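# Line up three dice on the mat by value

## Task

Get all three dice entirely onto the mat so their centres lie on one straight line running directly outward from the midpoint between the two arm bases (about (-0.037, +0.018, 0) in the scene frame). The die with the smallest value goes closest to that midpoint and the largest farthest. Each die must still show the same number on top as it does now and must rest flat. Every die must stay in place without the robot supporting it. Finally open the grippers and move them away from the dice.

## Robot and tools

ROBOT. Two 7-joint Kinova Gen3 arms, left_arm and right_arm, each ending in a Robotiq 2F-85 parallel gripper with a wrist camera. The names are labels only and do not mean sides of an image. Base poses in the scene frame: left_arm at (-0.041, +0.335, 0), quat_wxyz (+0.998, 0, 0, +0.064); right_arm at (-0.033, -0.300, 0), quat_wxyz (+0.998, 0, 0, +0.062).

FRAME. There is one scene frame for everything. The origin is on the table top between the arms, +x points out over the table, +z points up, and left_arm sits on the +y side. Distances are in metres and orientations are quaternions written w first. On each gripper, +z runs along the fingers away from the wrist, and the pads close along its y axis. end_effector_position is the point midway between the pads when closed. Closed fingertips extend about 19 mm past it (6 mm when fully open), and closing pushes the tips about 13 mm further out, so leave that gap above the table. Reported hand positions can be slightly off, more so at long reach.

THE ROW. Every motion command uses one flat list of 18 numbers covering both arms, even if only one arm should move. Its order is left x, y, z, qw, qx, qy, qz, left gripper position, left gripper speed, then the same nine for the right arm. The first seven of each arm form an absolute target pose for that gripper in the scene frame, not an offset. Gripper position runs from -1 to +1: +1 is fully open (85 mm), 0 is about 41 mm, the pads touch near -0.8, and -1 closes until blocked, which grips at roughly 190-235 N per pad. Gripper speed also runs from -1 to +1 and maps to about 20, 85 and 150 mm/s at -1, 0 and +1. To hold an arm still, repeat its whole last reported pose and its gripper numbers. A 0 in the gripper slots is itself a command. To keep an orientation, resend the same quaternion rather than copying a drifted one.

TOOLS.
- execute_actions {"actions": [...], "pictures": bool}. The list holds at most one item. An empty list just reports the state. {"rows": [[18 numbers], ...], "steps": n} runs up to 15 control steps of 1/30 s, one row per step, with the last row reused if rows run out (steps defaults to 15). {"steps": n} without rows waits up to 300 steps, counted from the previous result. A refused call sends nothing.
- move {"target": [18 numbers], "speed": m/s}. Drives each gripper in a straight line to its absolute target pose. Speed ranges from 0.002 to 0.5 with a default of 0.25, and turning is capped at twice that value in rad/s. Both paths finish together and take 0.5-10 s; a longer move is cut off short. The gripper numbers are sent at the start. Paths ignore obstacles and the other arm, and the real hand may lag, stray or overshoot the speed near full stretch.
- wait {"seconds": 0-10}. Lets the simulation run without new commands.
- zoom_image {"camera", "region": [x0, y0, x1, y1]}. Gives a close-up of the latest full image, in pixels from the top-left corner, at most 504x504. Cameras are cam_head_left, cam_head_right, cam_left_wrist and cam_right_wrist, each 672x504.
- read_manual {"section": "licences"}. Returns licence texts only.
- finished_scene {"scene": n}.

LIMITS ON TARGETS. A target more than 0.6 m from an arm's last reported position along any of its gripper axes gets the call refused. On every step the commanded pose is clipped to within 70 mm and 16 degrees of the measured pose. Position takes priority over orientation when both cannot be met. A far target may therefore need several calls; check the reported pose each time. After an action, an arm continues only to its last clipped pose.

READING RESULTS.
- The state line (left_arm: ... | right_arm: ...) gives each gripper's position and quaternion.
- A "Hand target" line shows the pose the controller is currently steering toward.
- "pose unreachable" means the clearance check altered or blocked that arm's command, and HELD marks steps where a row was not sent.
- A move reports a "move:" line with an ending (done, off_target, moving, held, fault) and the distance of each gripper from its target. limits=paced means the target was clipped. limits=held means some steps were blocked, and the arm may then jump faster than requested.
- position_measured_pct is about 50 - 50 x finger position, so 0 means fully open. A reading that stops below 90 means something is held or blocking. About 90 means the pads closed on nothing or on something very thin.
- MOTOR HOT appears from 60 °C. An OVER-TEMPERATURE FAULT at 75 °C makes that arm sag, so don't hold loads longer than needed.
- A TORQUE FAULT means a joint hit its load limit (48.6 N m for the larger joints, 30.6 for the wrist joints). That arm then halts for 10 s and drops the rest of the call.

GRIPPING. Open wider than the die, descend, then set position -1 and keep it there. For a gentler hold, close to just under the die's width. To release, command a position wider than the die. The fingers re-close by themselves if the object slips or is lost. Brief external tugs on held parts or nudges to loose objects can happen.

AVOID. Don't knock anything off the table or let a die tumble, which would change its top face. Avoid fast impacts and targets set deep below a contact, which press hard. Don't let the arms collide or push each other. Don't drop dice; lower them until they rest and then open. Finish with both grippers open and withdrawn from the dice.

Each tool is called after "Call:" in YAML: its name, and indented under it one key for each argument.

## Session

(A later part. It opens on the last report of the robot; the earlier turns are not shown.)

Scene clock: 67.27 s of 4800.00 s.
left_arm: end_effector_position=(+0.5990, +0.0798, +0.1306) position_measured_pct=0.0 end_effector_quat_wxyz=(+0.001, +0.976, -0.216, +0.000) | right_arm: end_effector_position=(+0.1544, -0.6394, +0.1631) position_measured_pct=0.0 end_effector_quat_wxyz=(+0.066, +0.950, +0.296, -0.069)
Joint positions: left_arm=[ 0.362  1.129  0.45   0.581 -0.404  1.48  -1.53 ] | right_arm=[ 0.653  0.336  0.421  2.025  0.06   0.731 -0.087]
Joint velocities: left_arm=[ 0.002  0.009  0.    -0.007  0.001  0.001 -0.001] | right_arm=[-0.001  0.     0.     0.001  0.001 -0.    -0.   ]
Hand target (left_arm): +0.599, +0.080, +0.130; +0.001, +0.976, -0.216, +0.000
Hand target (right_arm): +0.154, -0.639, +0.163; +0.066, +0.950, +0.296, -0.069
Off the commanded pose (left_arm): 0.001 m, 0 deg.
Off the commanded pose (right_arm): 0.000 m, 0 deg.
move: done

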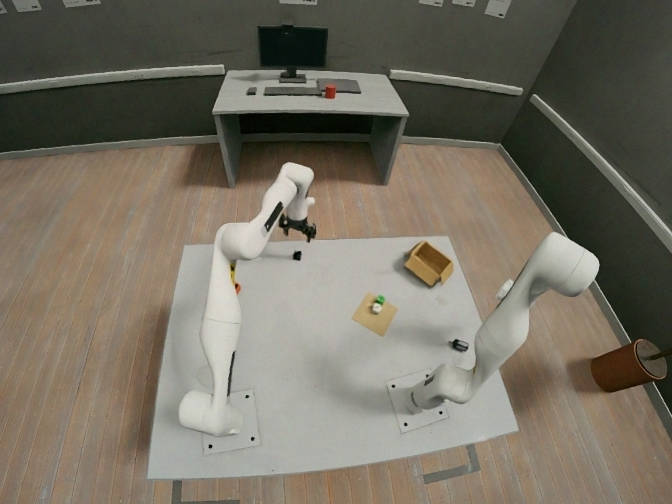

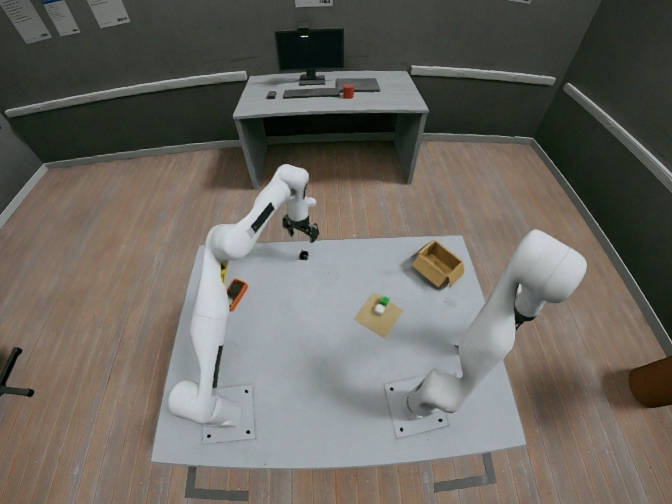

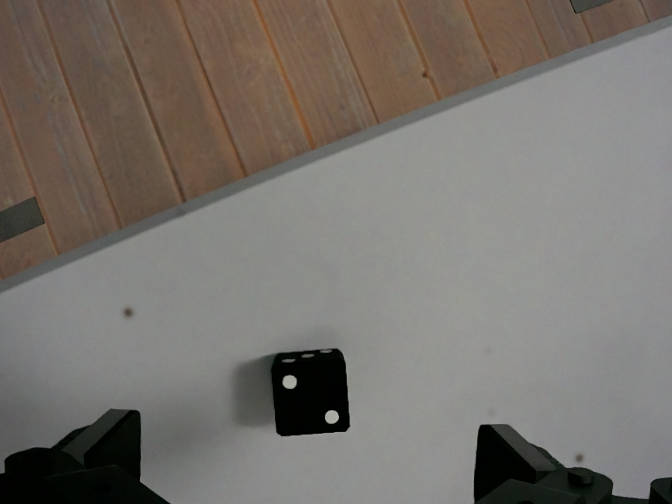

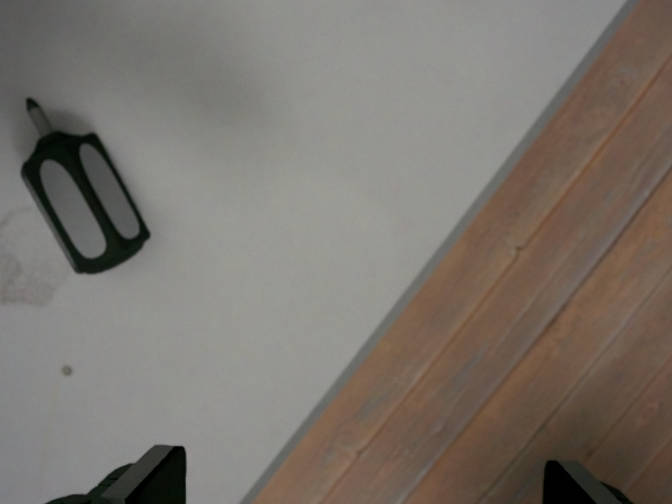

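Call:
move:
  target: [0.607,0.085,0.023,0,0.976,-0.216,0,1,0,0.1544,-0.6394,0.1631,0.066,0.95,0.296,-0.069,1,0]
  speed: 0.1

Call:
move:
  target: [0.607,0.085,0.023,0,0.976,-0.216,0,-1,0,0.1544,-0.6394,0.1631,0.066,0.95,0.296,-0.069,1,0]

Call:
move:
  target: [0.55,0.03,0.12,0,0.96,-0.281,0,-1,0,0.1544,-0.6394,0.1631,0.066,0.95,0.296,-0.069,1,0]

Call:
move:
  target: [0.29,-0.191,0.12,0,0.96,-0.281,0,-1,0,0.1544,-0.6394,0.1631,0.066,0.95,0.296,-0.069,1,0]

Call:
move:
  target: [0.29,-0.191,0.027,0,0.96,-0.281,0,-1,0,0.1544,-0.6394,0.1631,0.066,0.95,0.296,-0.069,1,0]
  speed: 0.1

Call:
move:
  target: [0.29,-0.191,0.026,0,0.96,-0.281,0,1,0,0.1544,-0.6394,0.1631,0.066,0.95,0.296,-0.069,1,0]
  speed: 0.05

Call:
move:
  target: [0.26,-0.172,0.27,0,0.96,-0.281,0,1,0,0.1544,-0.6394,0.1631,0.066,0.95,0.296,-0.069,1,0]

Scene clock: 77.27 s of 4800.00 s.
left_arm: end_effector_position=(+0.6070, +0.0851, +0.0231) position_measured_pct=0.0 end_effector_quat_wxyz=(-0.000, +0.976, -0.216, +0.000) | right_arm: end_effector_position=(+0.1544, -0.6394, +0.1631) position_measured_pct=0.0 end_effector_quat_wxyz=(+0.066, +0.950, +0.296, -0.069)
Joint positions: left_arm=[ 0.343  1.245  0.429  0.672 -0.424  1.281 -1.516] | right_arm=[ 0.653  0.336  0.421  2.025  0.06   0.731 -0.087]
Joint velocities: left_arm=[-0.     0.001 -0.003 -0.001  0.     0.001  0.   ] | right_arm=[ 0.001  0.     0.    -0.     0.002 -0.    -0.002]
Hand target (left_arm): +0.607, +0.085, +0.023; -0.000, +0.976, -0.216, -0.000
Hand target (right_arm): +0.154, -0.639, +0.163; +0.066, +0.950, +0.296, -0.069
Off the commanded pose (left_arm): 0.000 m, 0 deg.
Off the commanded pose (right_arm): 0.000 m, 0 deg.
After step 90, 5.63 s passed at rest.
move: done

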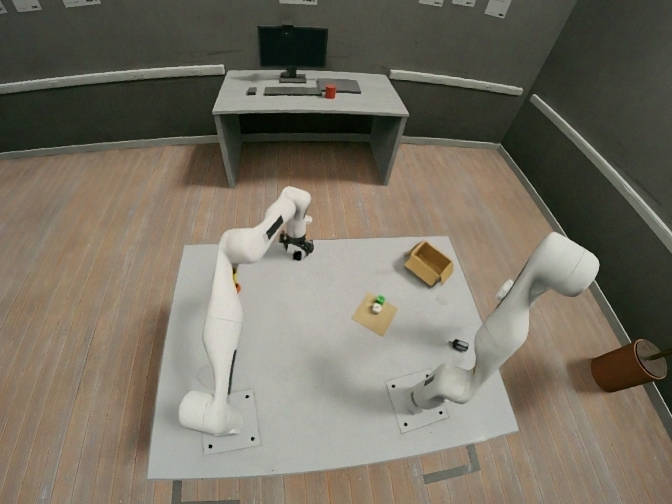

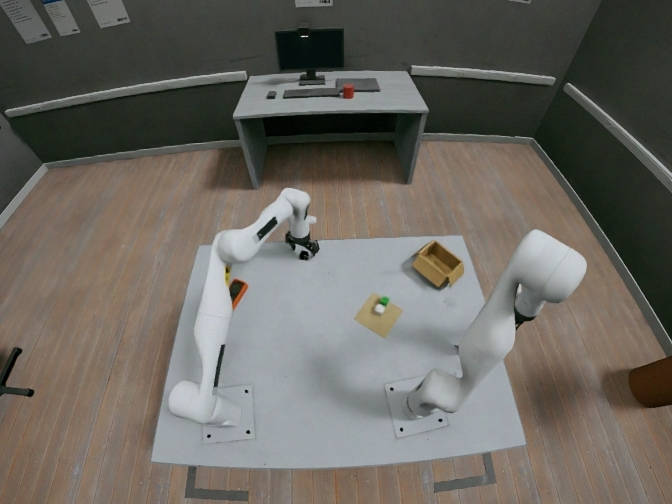

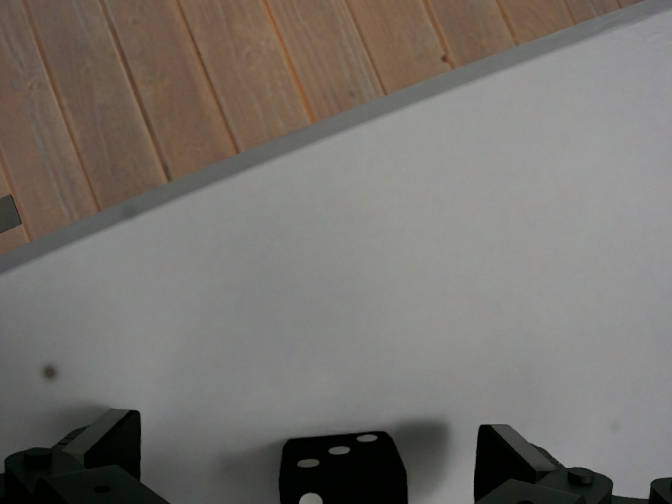

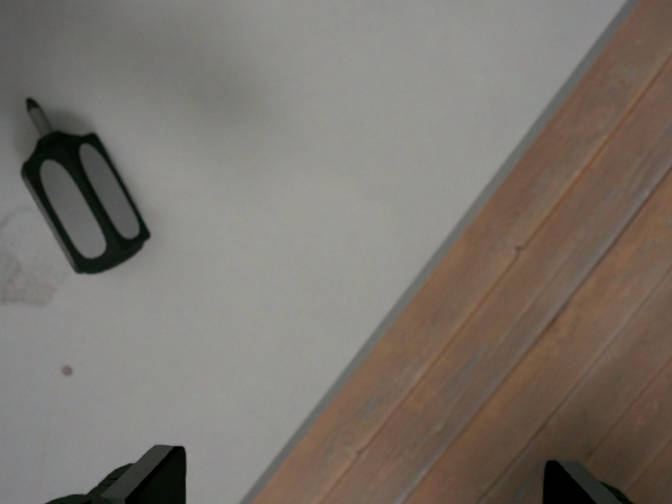

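Scene clock: 78.30 s of 4800.00 s.
left_arm: end_effector_position=(+0.6072, +0.0849, +0.0237) position_measured_pct=64.7 end_effector_quat_wxyz=(+0.000, +0.976, -0.216, +0.000) | right_arm: end_effector_position=(+0.1544, -0.6394, +0.1631) position_measured_pct=0.0 end_effector_quat_wxyz=(+0.066, +0.950, +0.296, -0.069)
Joint positions: left_arm=[ 0.343  1.245  0.429  0.671 -0.424  1.281 -1.517] | right_arm=[ 0.653  0.336  0.421  2.025  0.06   0.731 -0.087]
Joint velocities: left_arm=[ 0.    -0.    -0.001  0.001  0.002  0.     0.   ] | right_arm=[ 0.001 -0.001 -0.     0.001 -0.    -0.    -0.001]
Hand target (left_arm): +0.607, +0.085, +0.023; +0.000, +0.976, -0.216, -0.000
Hand target (right_arm): +0.154, -0.639, +0.163; +0.066, +0.950, +0.296, -0.069
Off the commanded pose (left_arm): 0.001 m, 0 deg.
Off the commanded pose (right_arm): 0.000 m, 0 deg.
move: done

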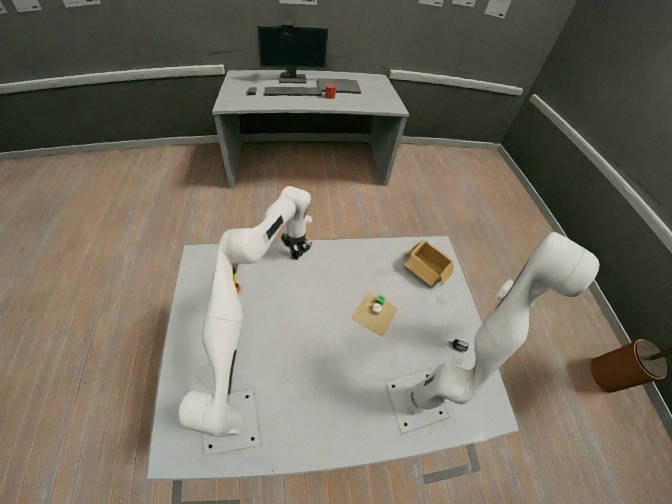

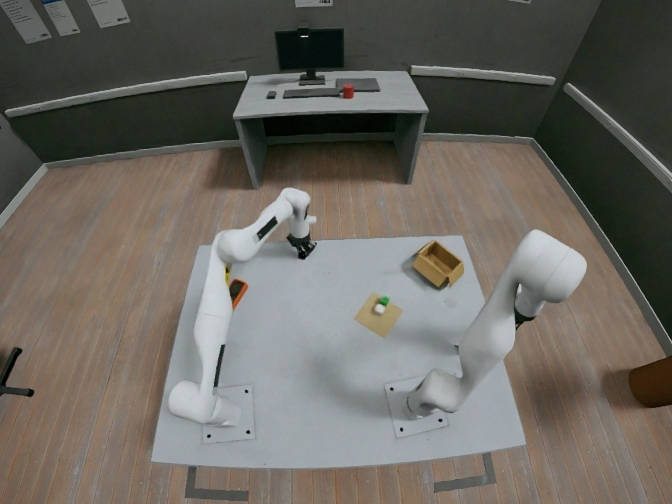

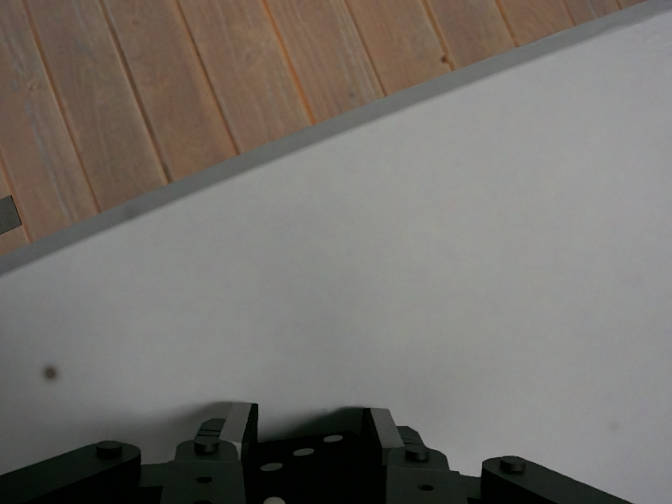

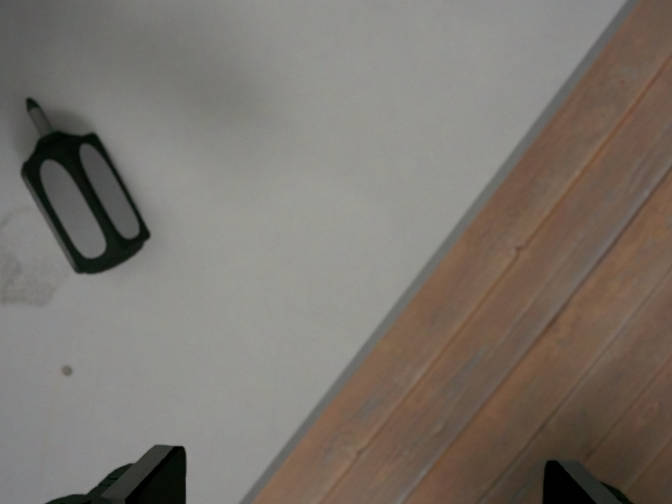

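Scene clock: 79.17 s of 4800.00 s.
left_arm: end_effector_position=(+0.5501, +0.0302, +0.1196) position_measured_pct=64.7 end_effector_quat_wxyz=(-0.000, +0.960, -0.281, -0.000) | right_arm: end_effector_position=(+0.1544, -0.6394, +0.1631) position_measured_pct=0.0 end_effector_quat_wxyz=(+0.066, +0.950, +0.296, -0.069)
Joint positions: left_arm=[ 0.414  1.057  0.47   0.793 -0.416  1.361 -1.517] | right_arm=[ 0.653  0.336  0.421  2.025  0.06   0.731 -0.087]
Joint velocities: left_arm=[ 0.    -0.005  0.001  0.001 -0.003  0.    -0.001] | right_arm=[-0.002  0.001 -0.     0.     0.002 -0.     0.001]
Hand target (left_arm): +0.550, +0.030, +0.120; -0.000, +0.960, -0.281, -0.000
Hand target (right_arm): +0.154, -0.639, +0.163; +0.066, +0.950, +0.296, -0.069
Off the commanded pose (left_arm): 0.000 m, 0 deg.
Off the commanded pose (right_arm): 0.000 m, 0 deg.
move: done

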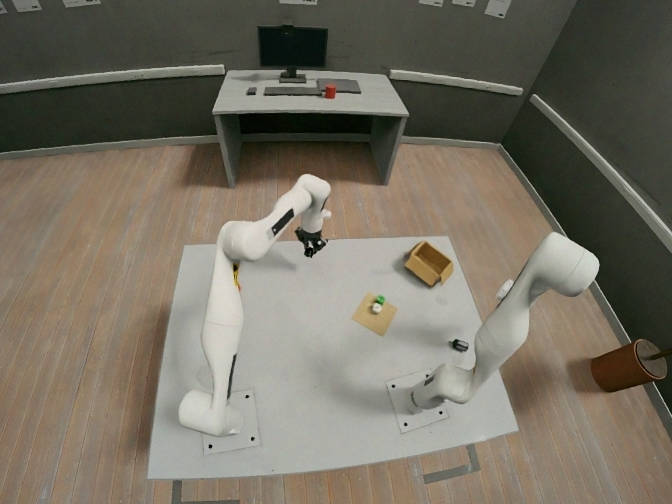

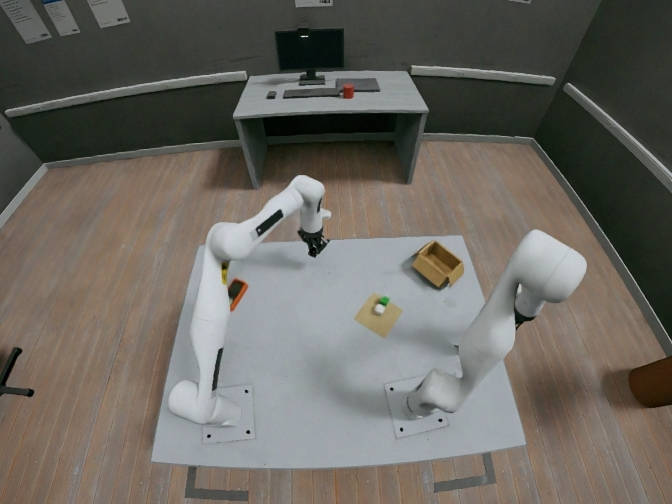

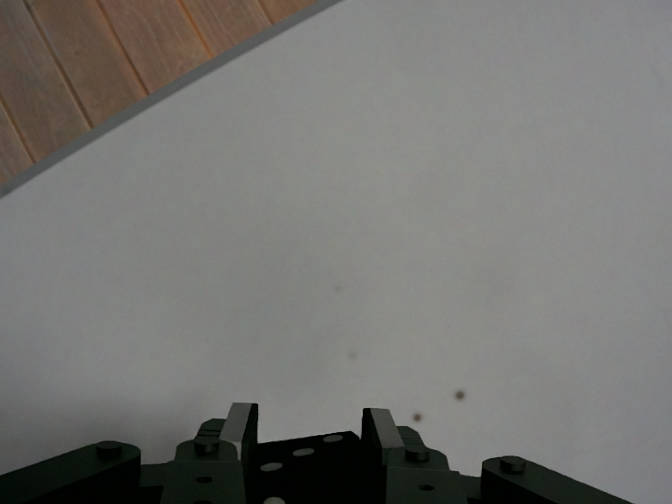

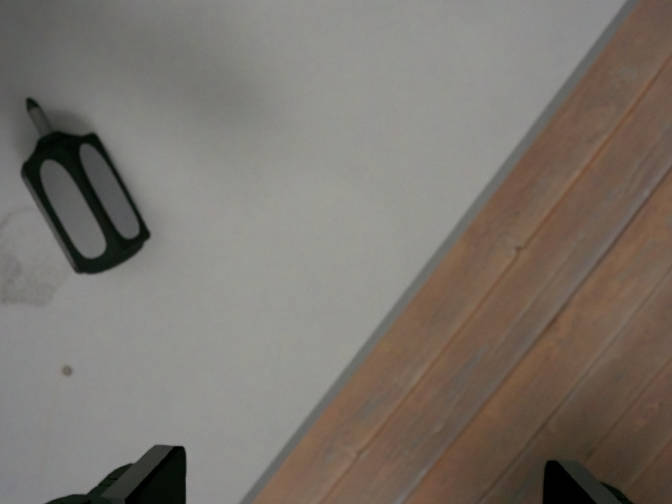

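Scene clock: 80.90 s of 4800.00 s.
left_arm: end_effector_position=(+0.2914, -0.1903, +0.1201) position_measured_pct=64.7 end_effector_quat_wxyz=(-0.001, +0.960, -0.280, +0.000) | right_arm: end_effector_position=(+0.1544, -0.6394, +0.1631) position_measured_pct=0.0 end_effector_quat_wxyz=(+0.066, +0.950, +0.296, -0.069)
Joint positions: left_arm=[ 0.899  0.938  0.46   1.059 -0.392  1.225 -0.942] | right_arm=[ 0.653  0.336  0.421  2.025  0.06   0.731 -0.087]
Joint velocities: left_arm=[ 0.008  0.003  0.002 -0.002 -0.001  0.001  0.001] | right_arm=[-0.001 -0.002  0.     0.     0.001  0.     0.001]
Hand target (left_arm): +0.291, -0.191, +0.120; -0.001, +0.960, -0.281, +0.000
Hand target (right_arm): +0.154, -0.639, +0.163; +0.066, +0.950, +0.296, -0.069
Off the commanded pose (left_arm): 0.002 m, 0 deg.
Off the commanded pose (right_arm): 0.000 m, 0 deg.
move: done

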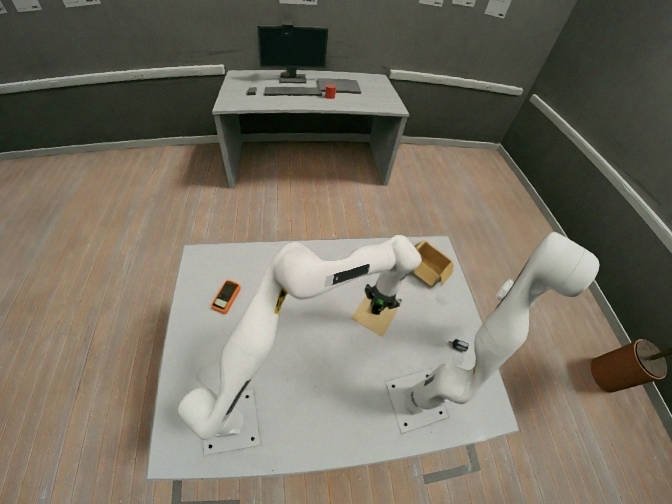

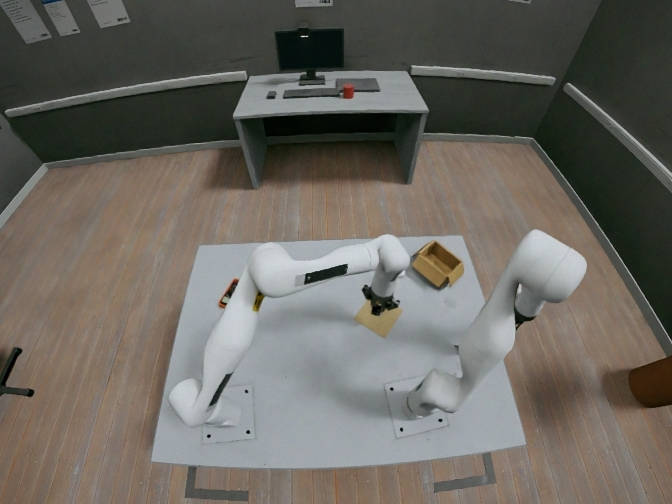

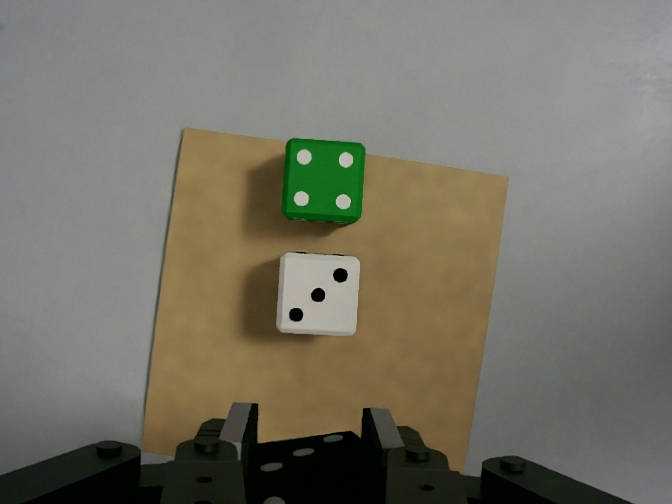

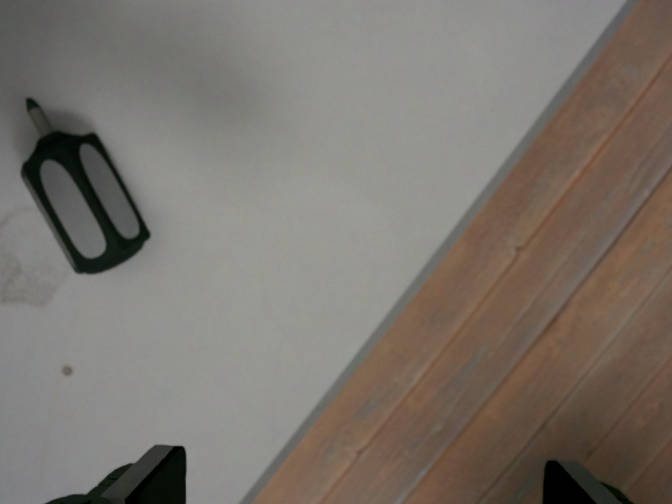

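Scene clock: 82.13 s of 4800.00 s.
left_arm: end_effector_position=(+0.2902, -0.1909, +0.0274) position_measured_pct=64.7 end_effector_quat_wxyz=(-0.000, +0.960, -0.281, +0.000) | right_arm: end_effector_position=(+0.1544, -0.6394, +0.1631) position_measured_pct=0.0 end_effector_quat_wxyz=(+0.066, +0.950, +0.296, -0.069)
Joint positions: left_arm=[ 0.906  1.049  0.425  1.141 -0.43   1.035 -0.91 ] | right_arm=[ 0.653  0.336  0.421  2.025  0.06   0.731 -0.087]
Joint velocities: left_arm=[-0.001  0.001 -0.001 -0.    -0.001  0.    -0.   ] | right_arm=[-0.001  0.001 -0.001 -0.    -0.001  0.     0.001]
Hand target (left_arm): +0.290, -0.191, +0.027; -0.000, +0.960, -0.281, +0.000
Hand target (right_arm): +0.154, -0.639, +0.163; +0.066, +0.950, +0.296, -0.069
Off the commanded pose (left_arm): 0.000 m, 0 deg.
Off the commanded pose (right_arm): 0.000 m, 0 deg.
move: done

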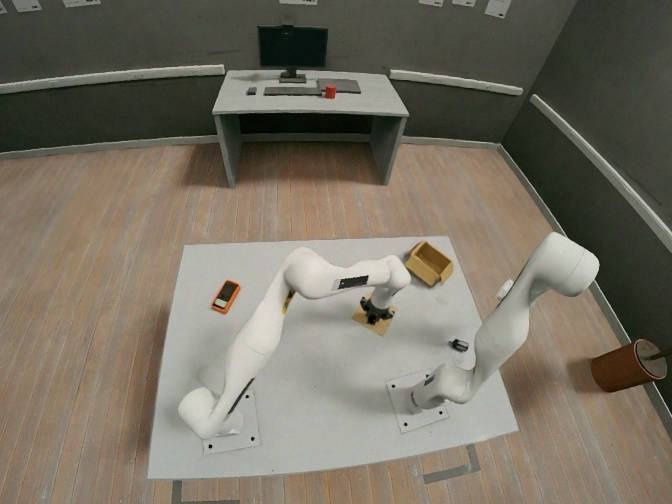

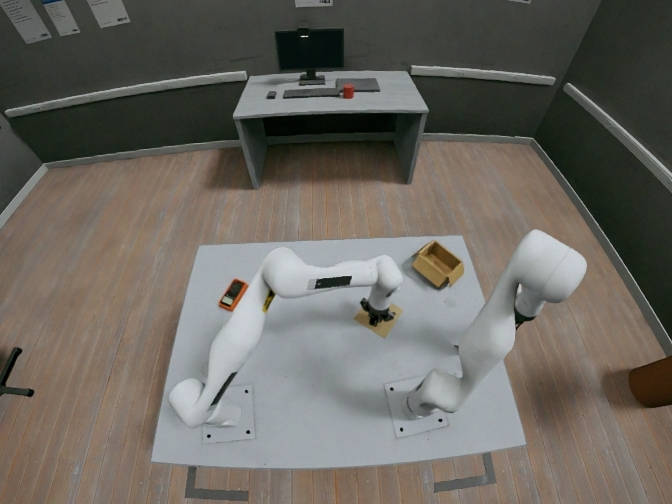

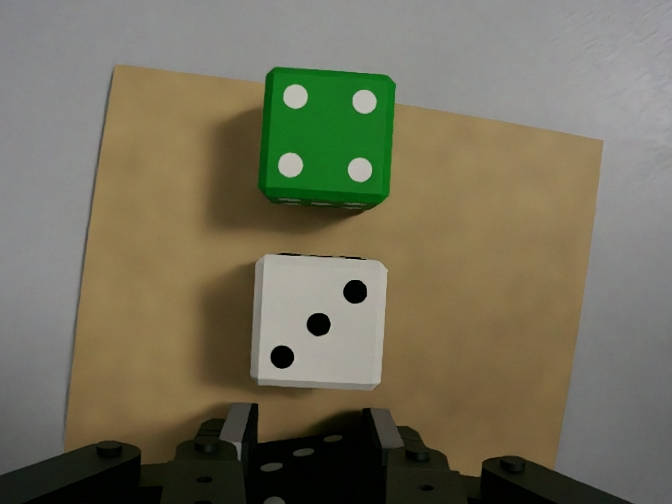

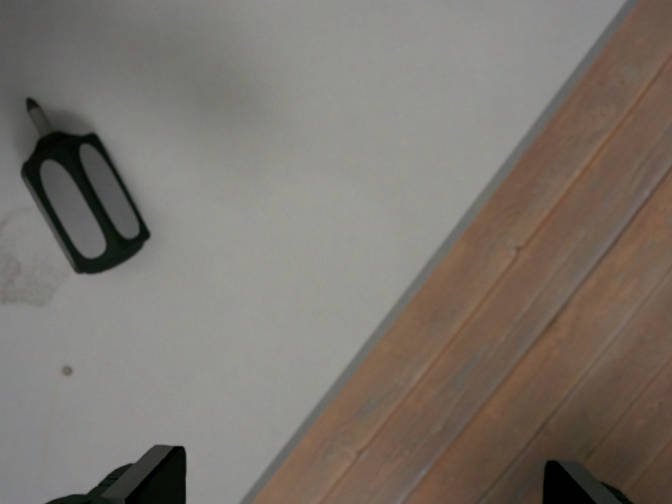

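Scene clock: 83.23 s of 4800.00 s.
left_arm: end_effector_position=(+0.2900, -0.1910, +0.0260) position_measured_pct=0.0 end_effector_quat_wxyz=(+0.000, +0.960, -0.281, +0.000) | right_arm: end_effector_position=(+0.1544, -0.6394, +0.1631) position_measured_pct=0.0 end_effector_quat_wxyz=(+0.066, +0.950, +0.296, -0.069)
Joint positions: left_arm=[ 0.906  1.051  0.425  1.142 -0.43   1.033 -0.91 ] | right_arm=[ 0.653  0.336  0.421  2.025  0.06   0.731 -0.087]
Joint velocities: left_arm=[-0.    -0.    -0.     0.    -0.002 -0.    -0.   ] | right_arm=[ 0.001  0.001  0.    -0.     0.001 -0.     0.001]
Hand target (left_arm): +0.290, -0.191, +0.026; -0.000, +0.960, -0.281, +0.000
Hand target (right_arm): +0.154, -0.639, +0.163; +0.066, +0.950, +0.296, -0.069
Off the commanded pose (left_arm): 0.000 m, 0 deg.
Off the commanded pose (right_arm): 0.000 m, 0 deg.
move: done

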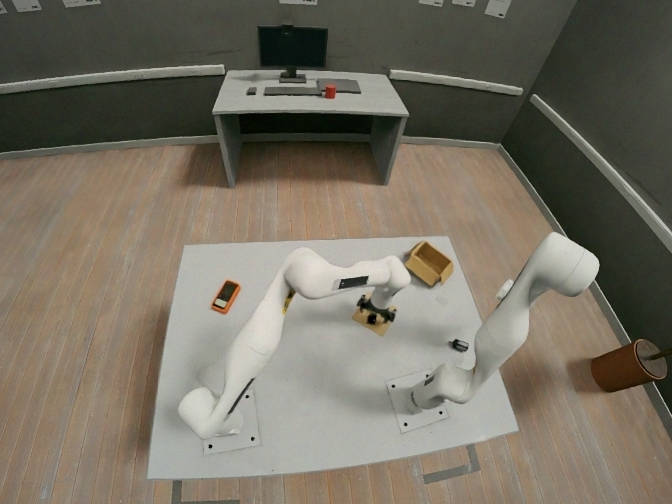

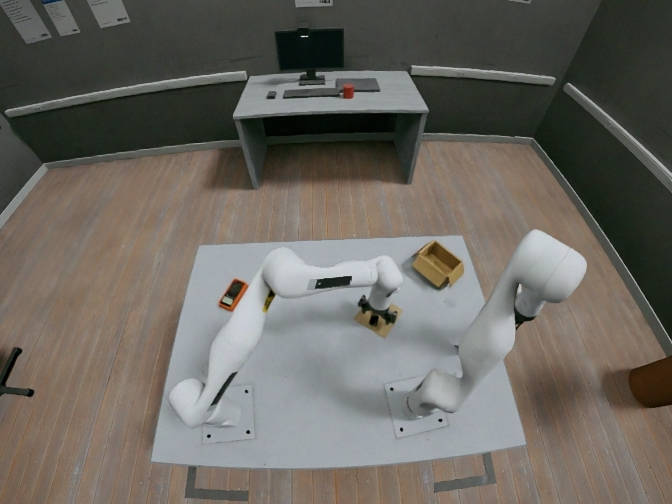

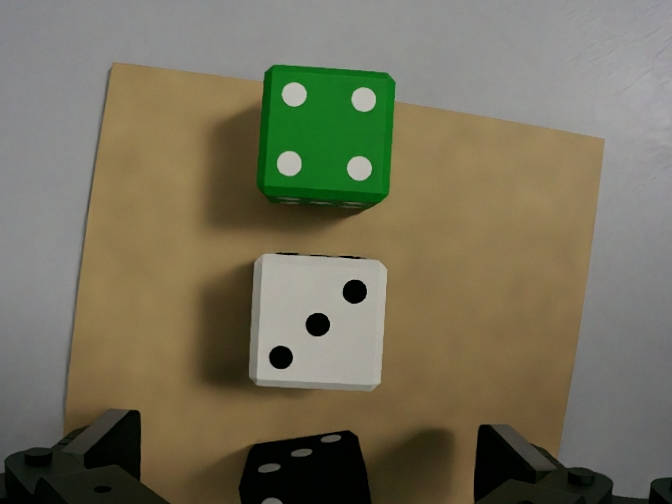

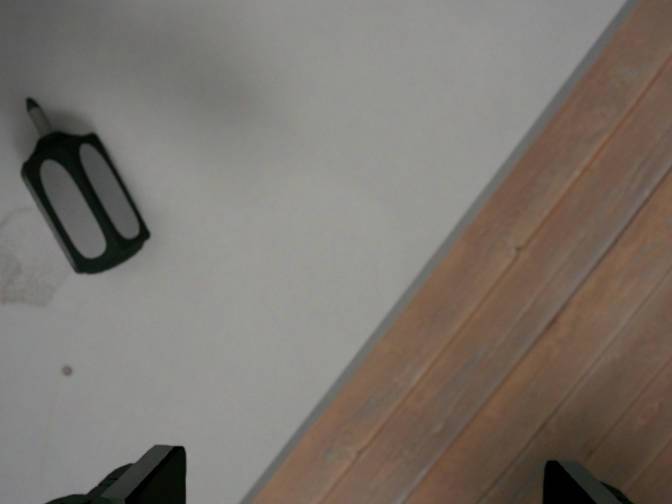

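Scene clock: 84.60 s of 4800.00 s.
left_arm: end_effector_position=(+0.2599, -0.1722, +0.2699) position_measured_pct=0.0 end_effector_quat_wxyz=(+0.000, +0.960, -0.281, -0.000) | right_arm: end_effector_position=(+0.1544, -0.6394, +0.1631) position_measured_pct=0.0 end_effector_quat_wxyz=(+0.066, +0.950, +0.296, -0.069)
Joint positions: left_arm=[ 0.912  0.751  0.506  0.938 -0.337  1.521 -0.955] | right_arm=[ 0.653  0.336  0.421  2.025  0.06   0.731 -0.087]
Joint velocities: left_arm=[ 0.001  0.001 -0.001 -0.002 -0.001  0.002  0.001] | right_arm=[ 0.001 -0.     0.    -0.     0.001 -0.     0.002]
Hand target (left_arm): +0.260, -0.172, +0.270; +0.000, +0.960, -0.282, -0.000
Hand target (right_arm): +0.154, -0.639, +0.163; +0.066, +0.950, +0.296, -0.069
Off the commanded pose (left_arm): 0.000 m, 0 deg.
Off the commanded pose (right_arm): 0.000 m, 0 deg.
move: done

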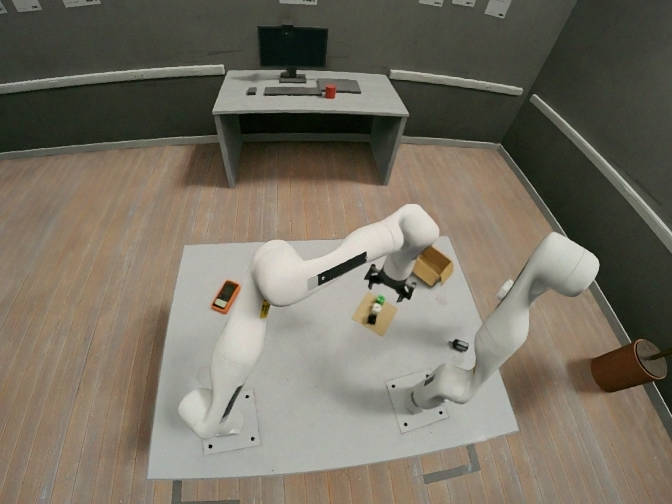

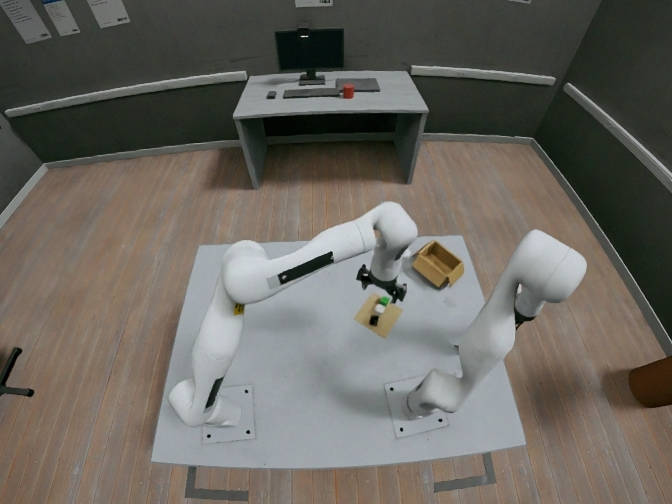

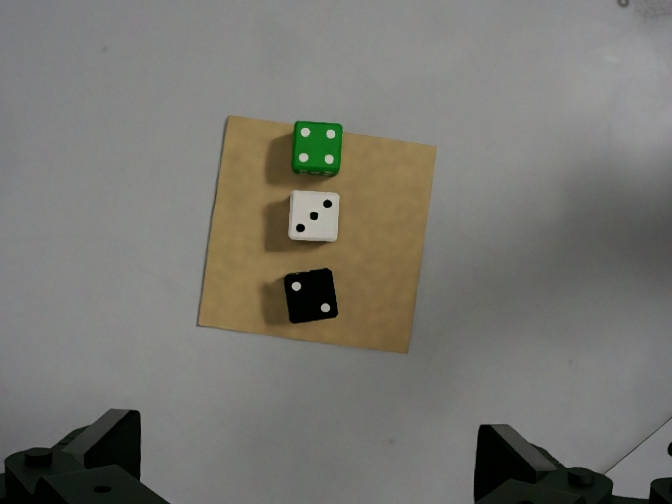

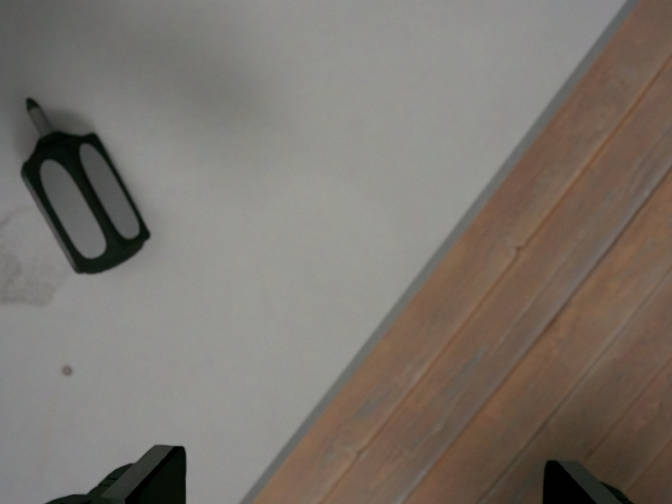

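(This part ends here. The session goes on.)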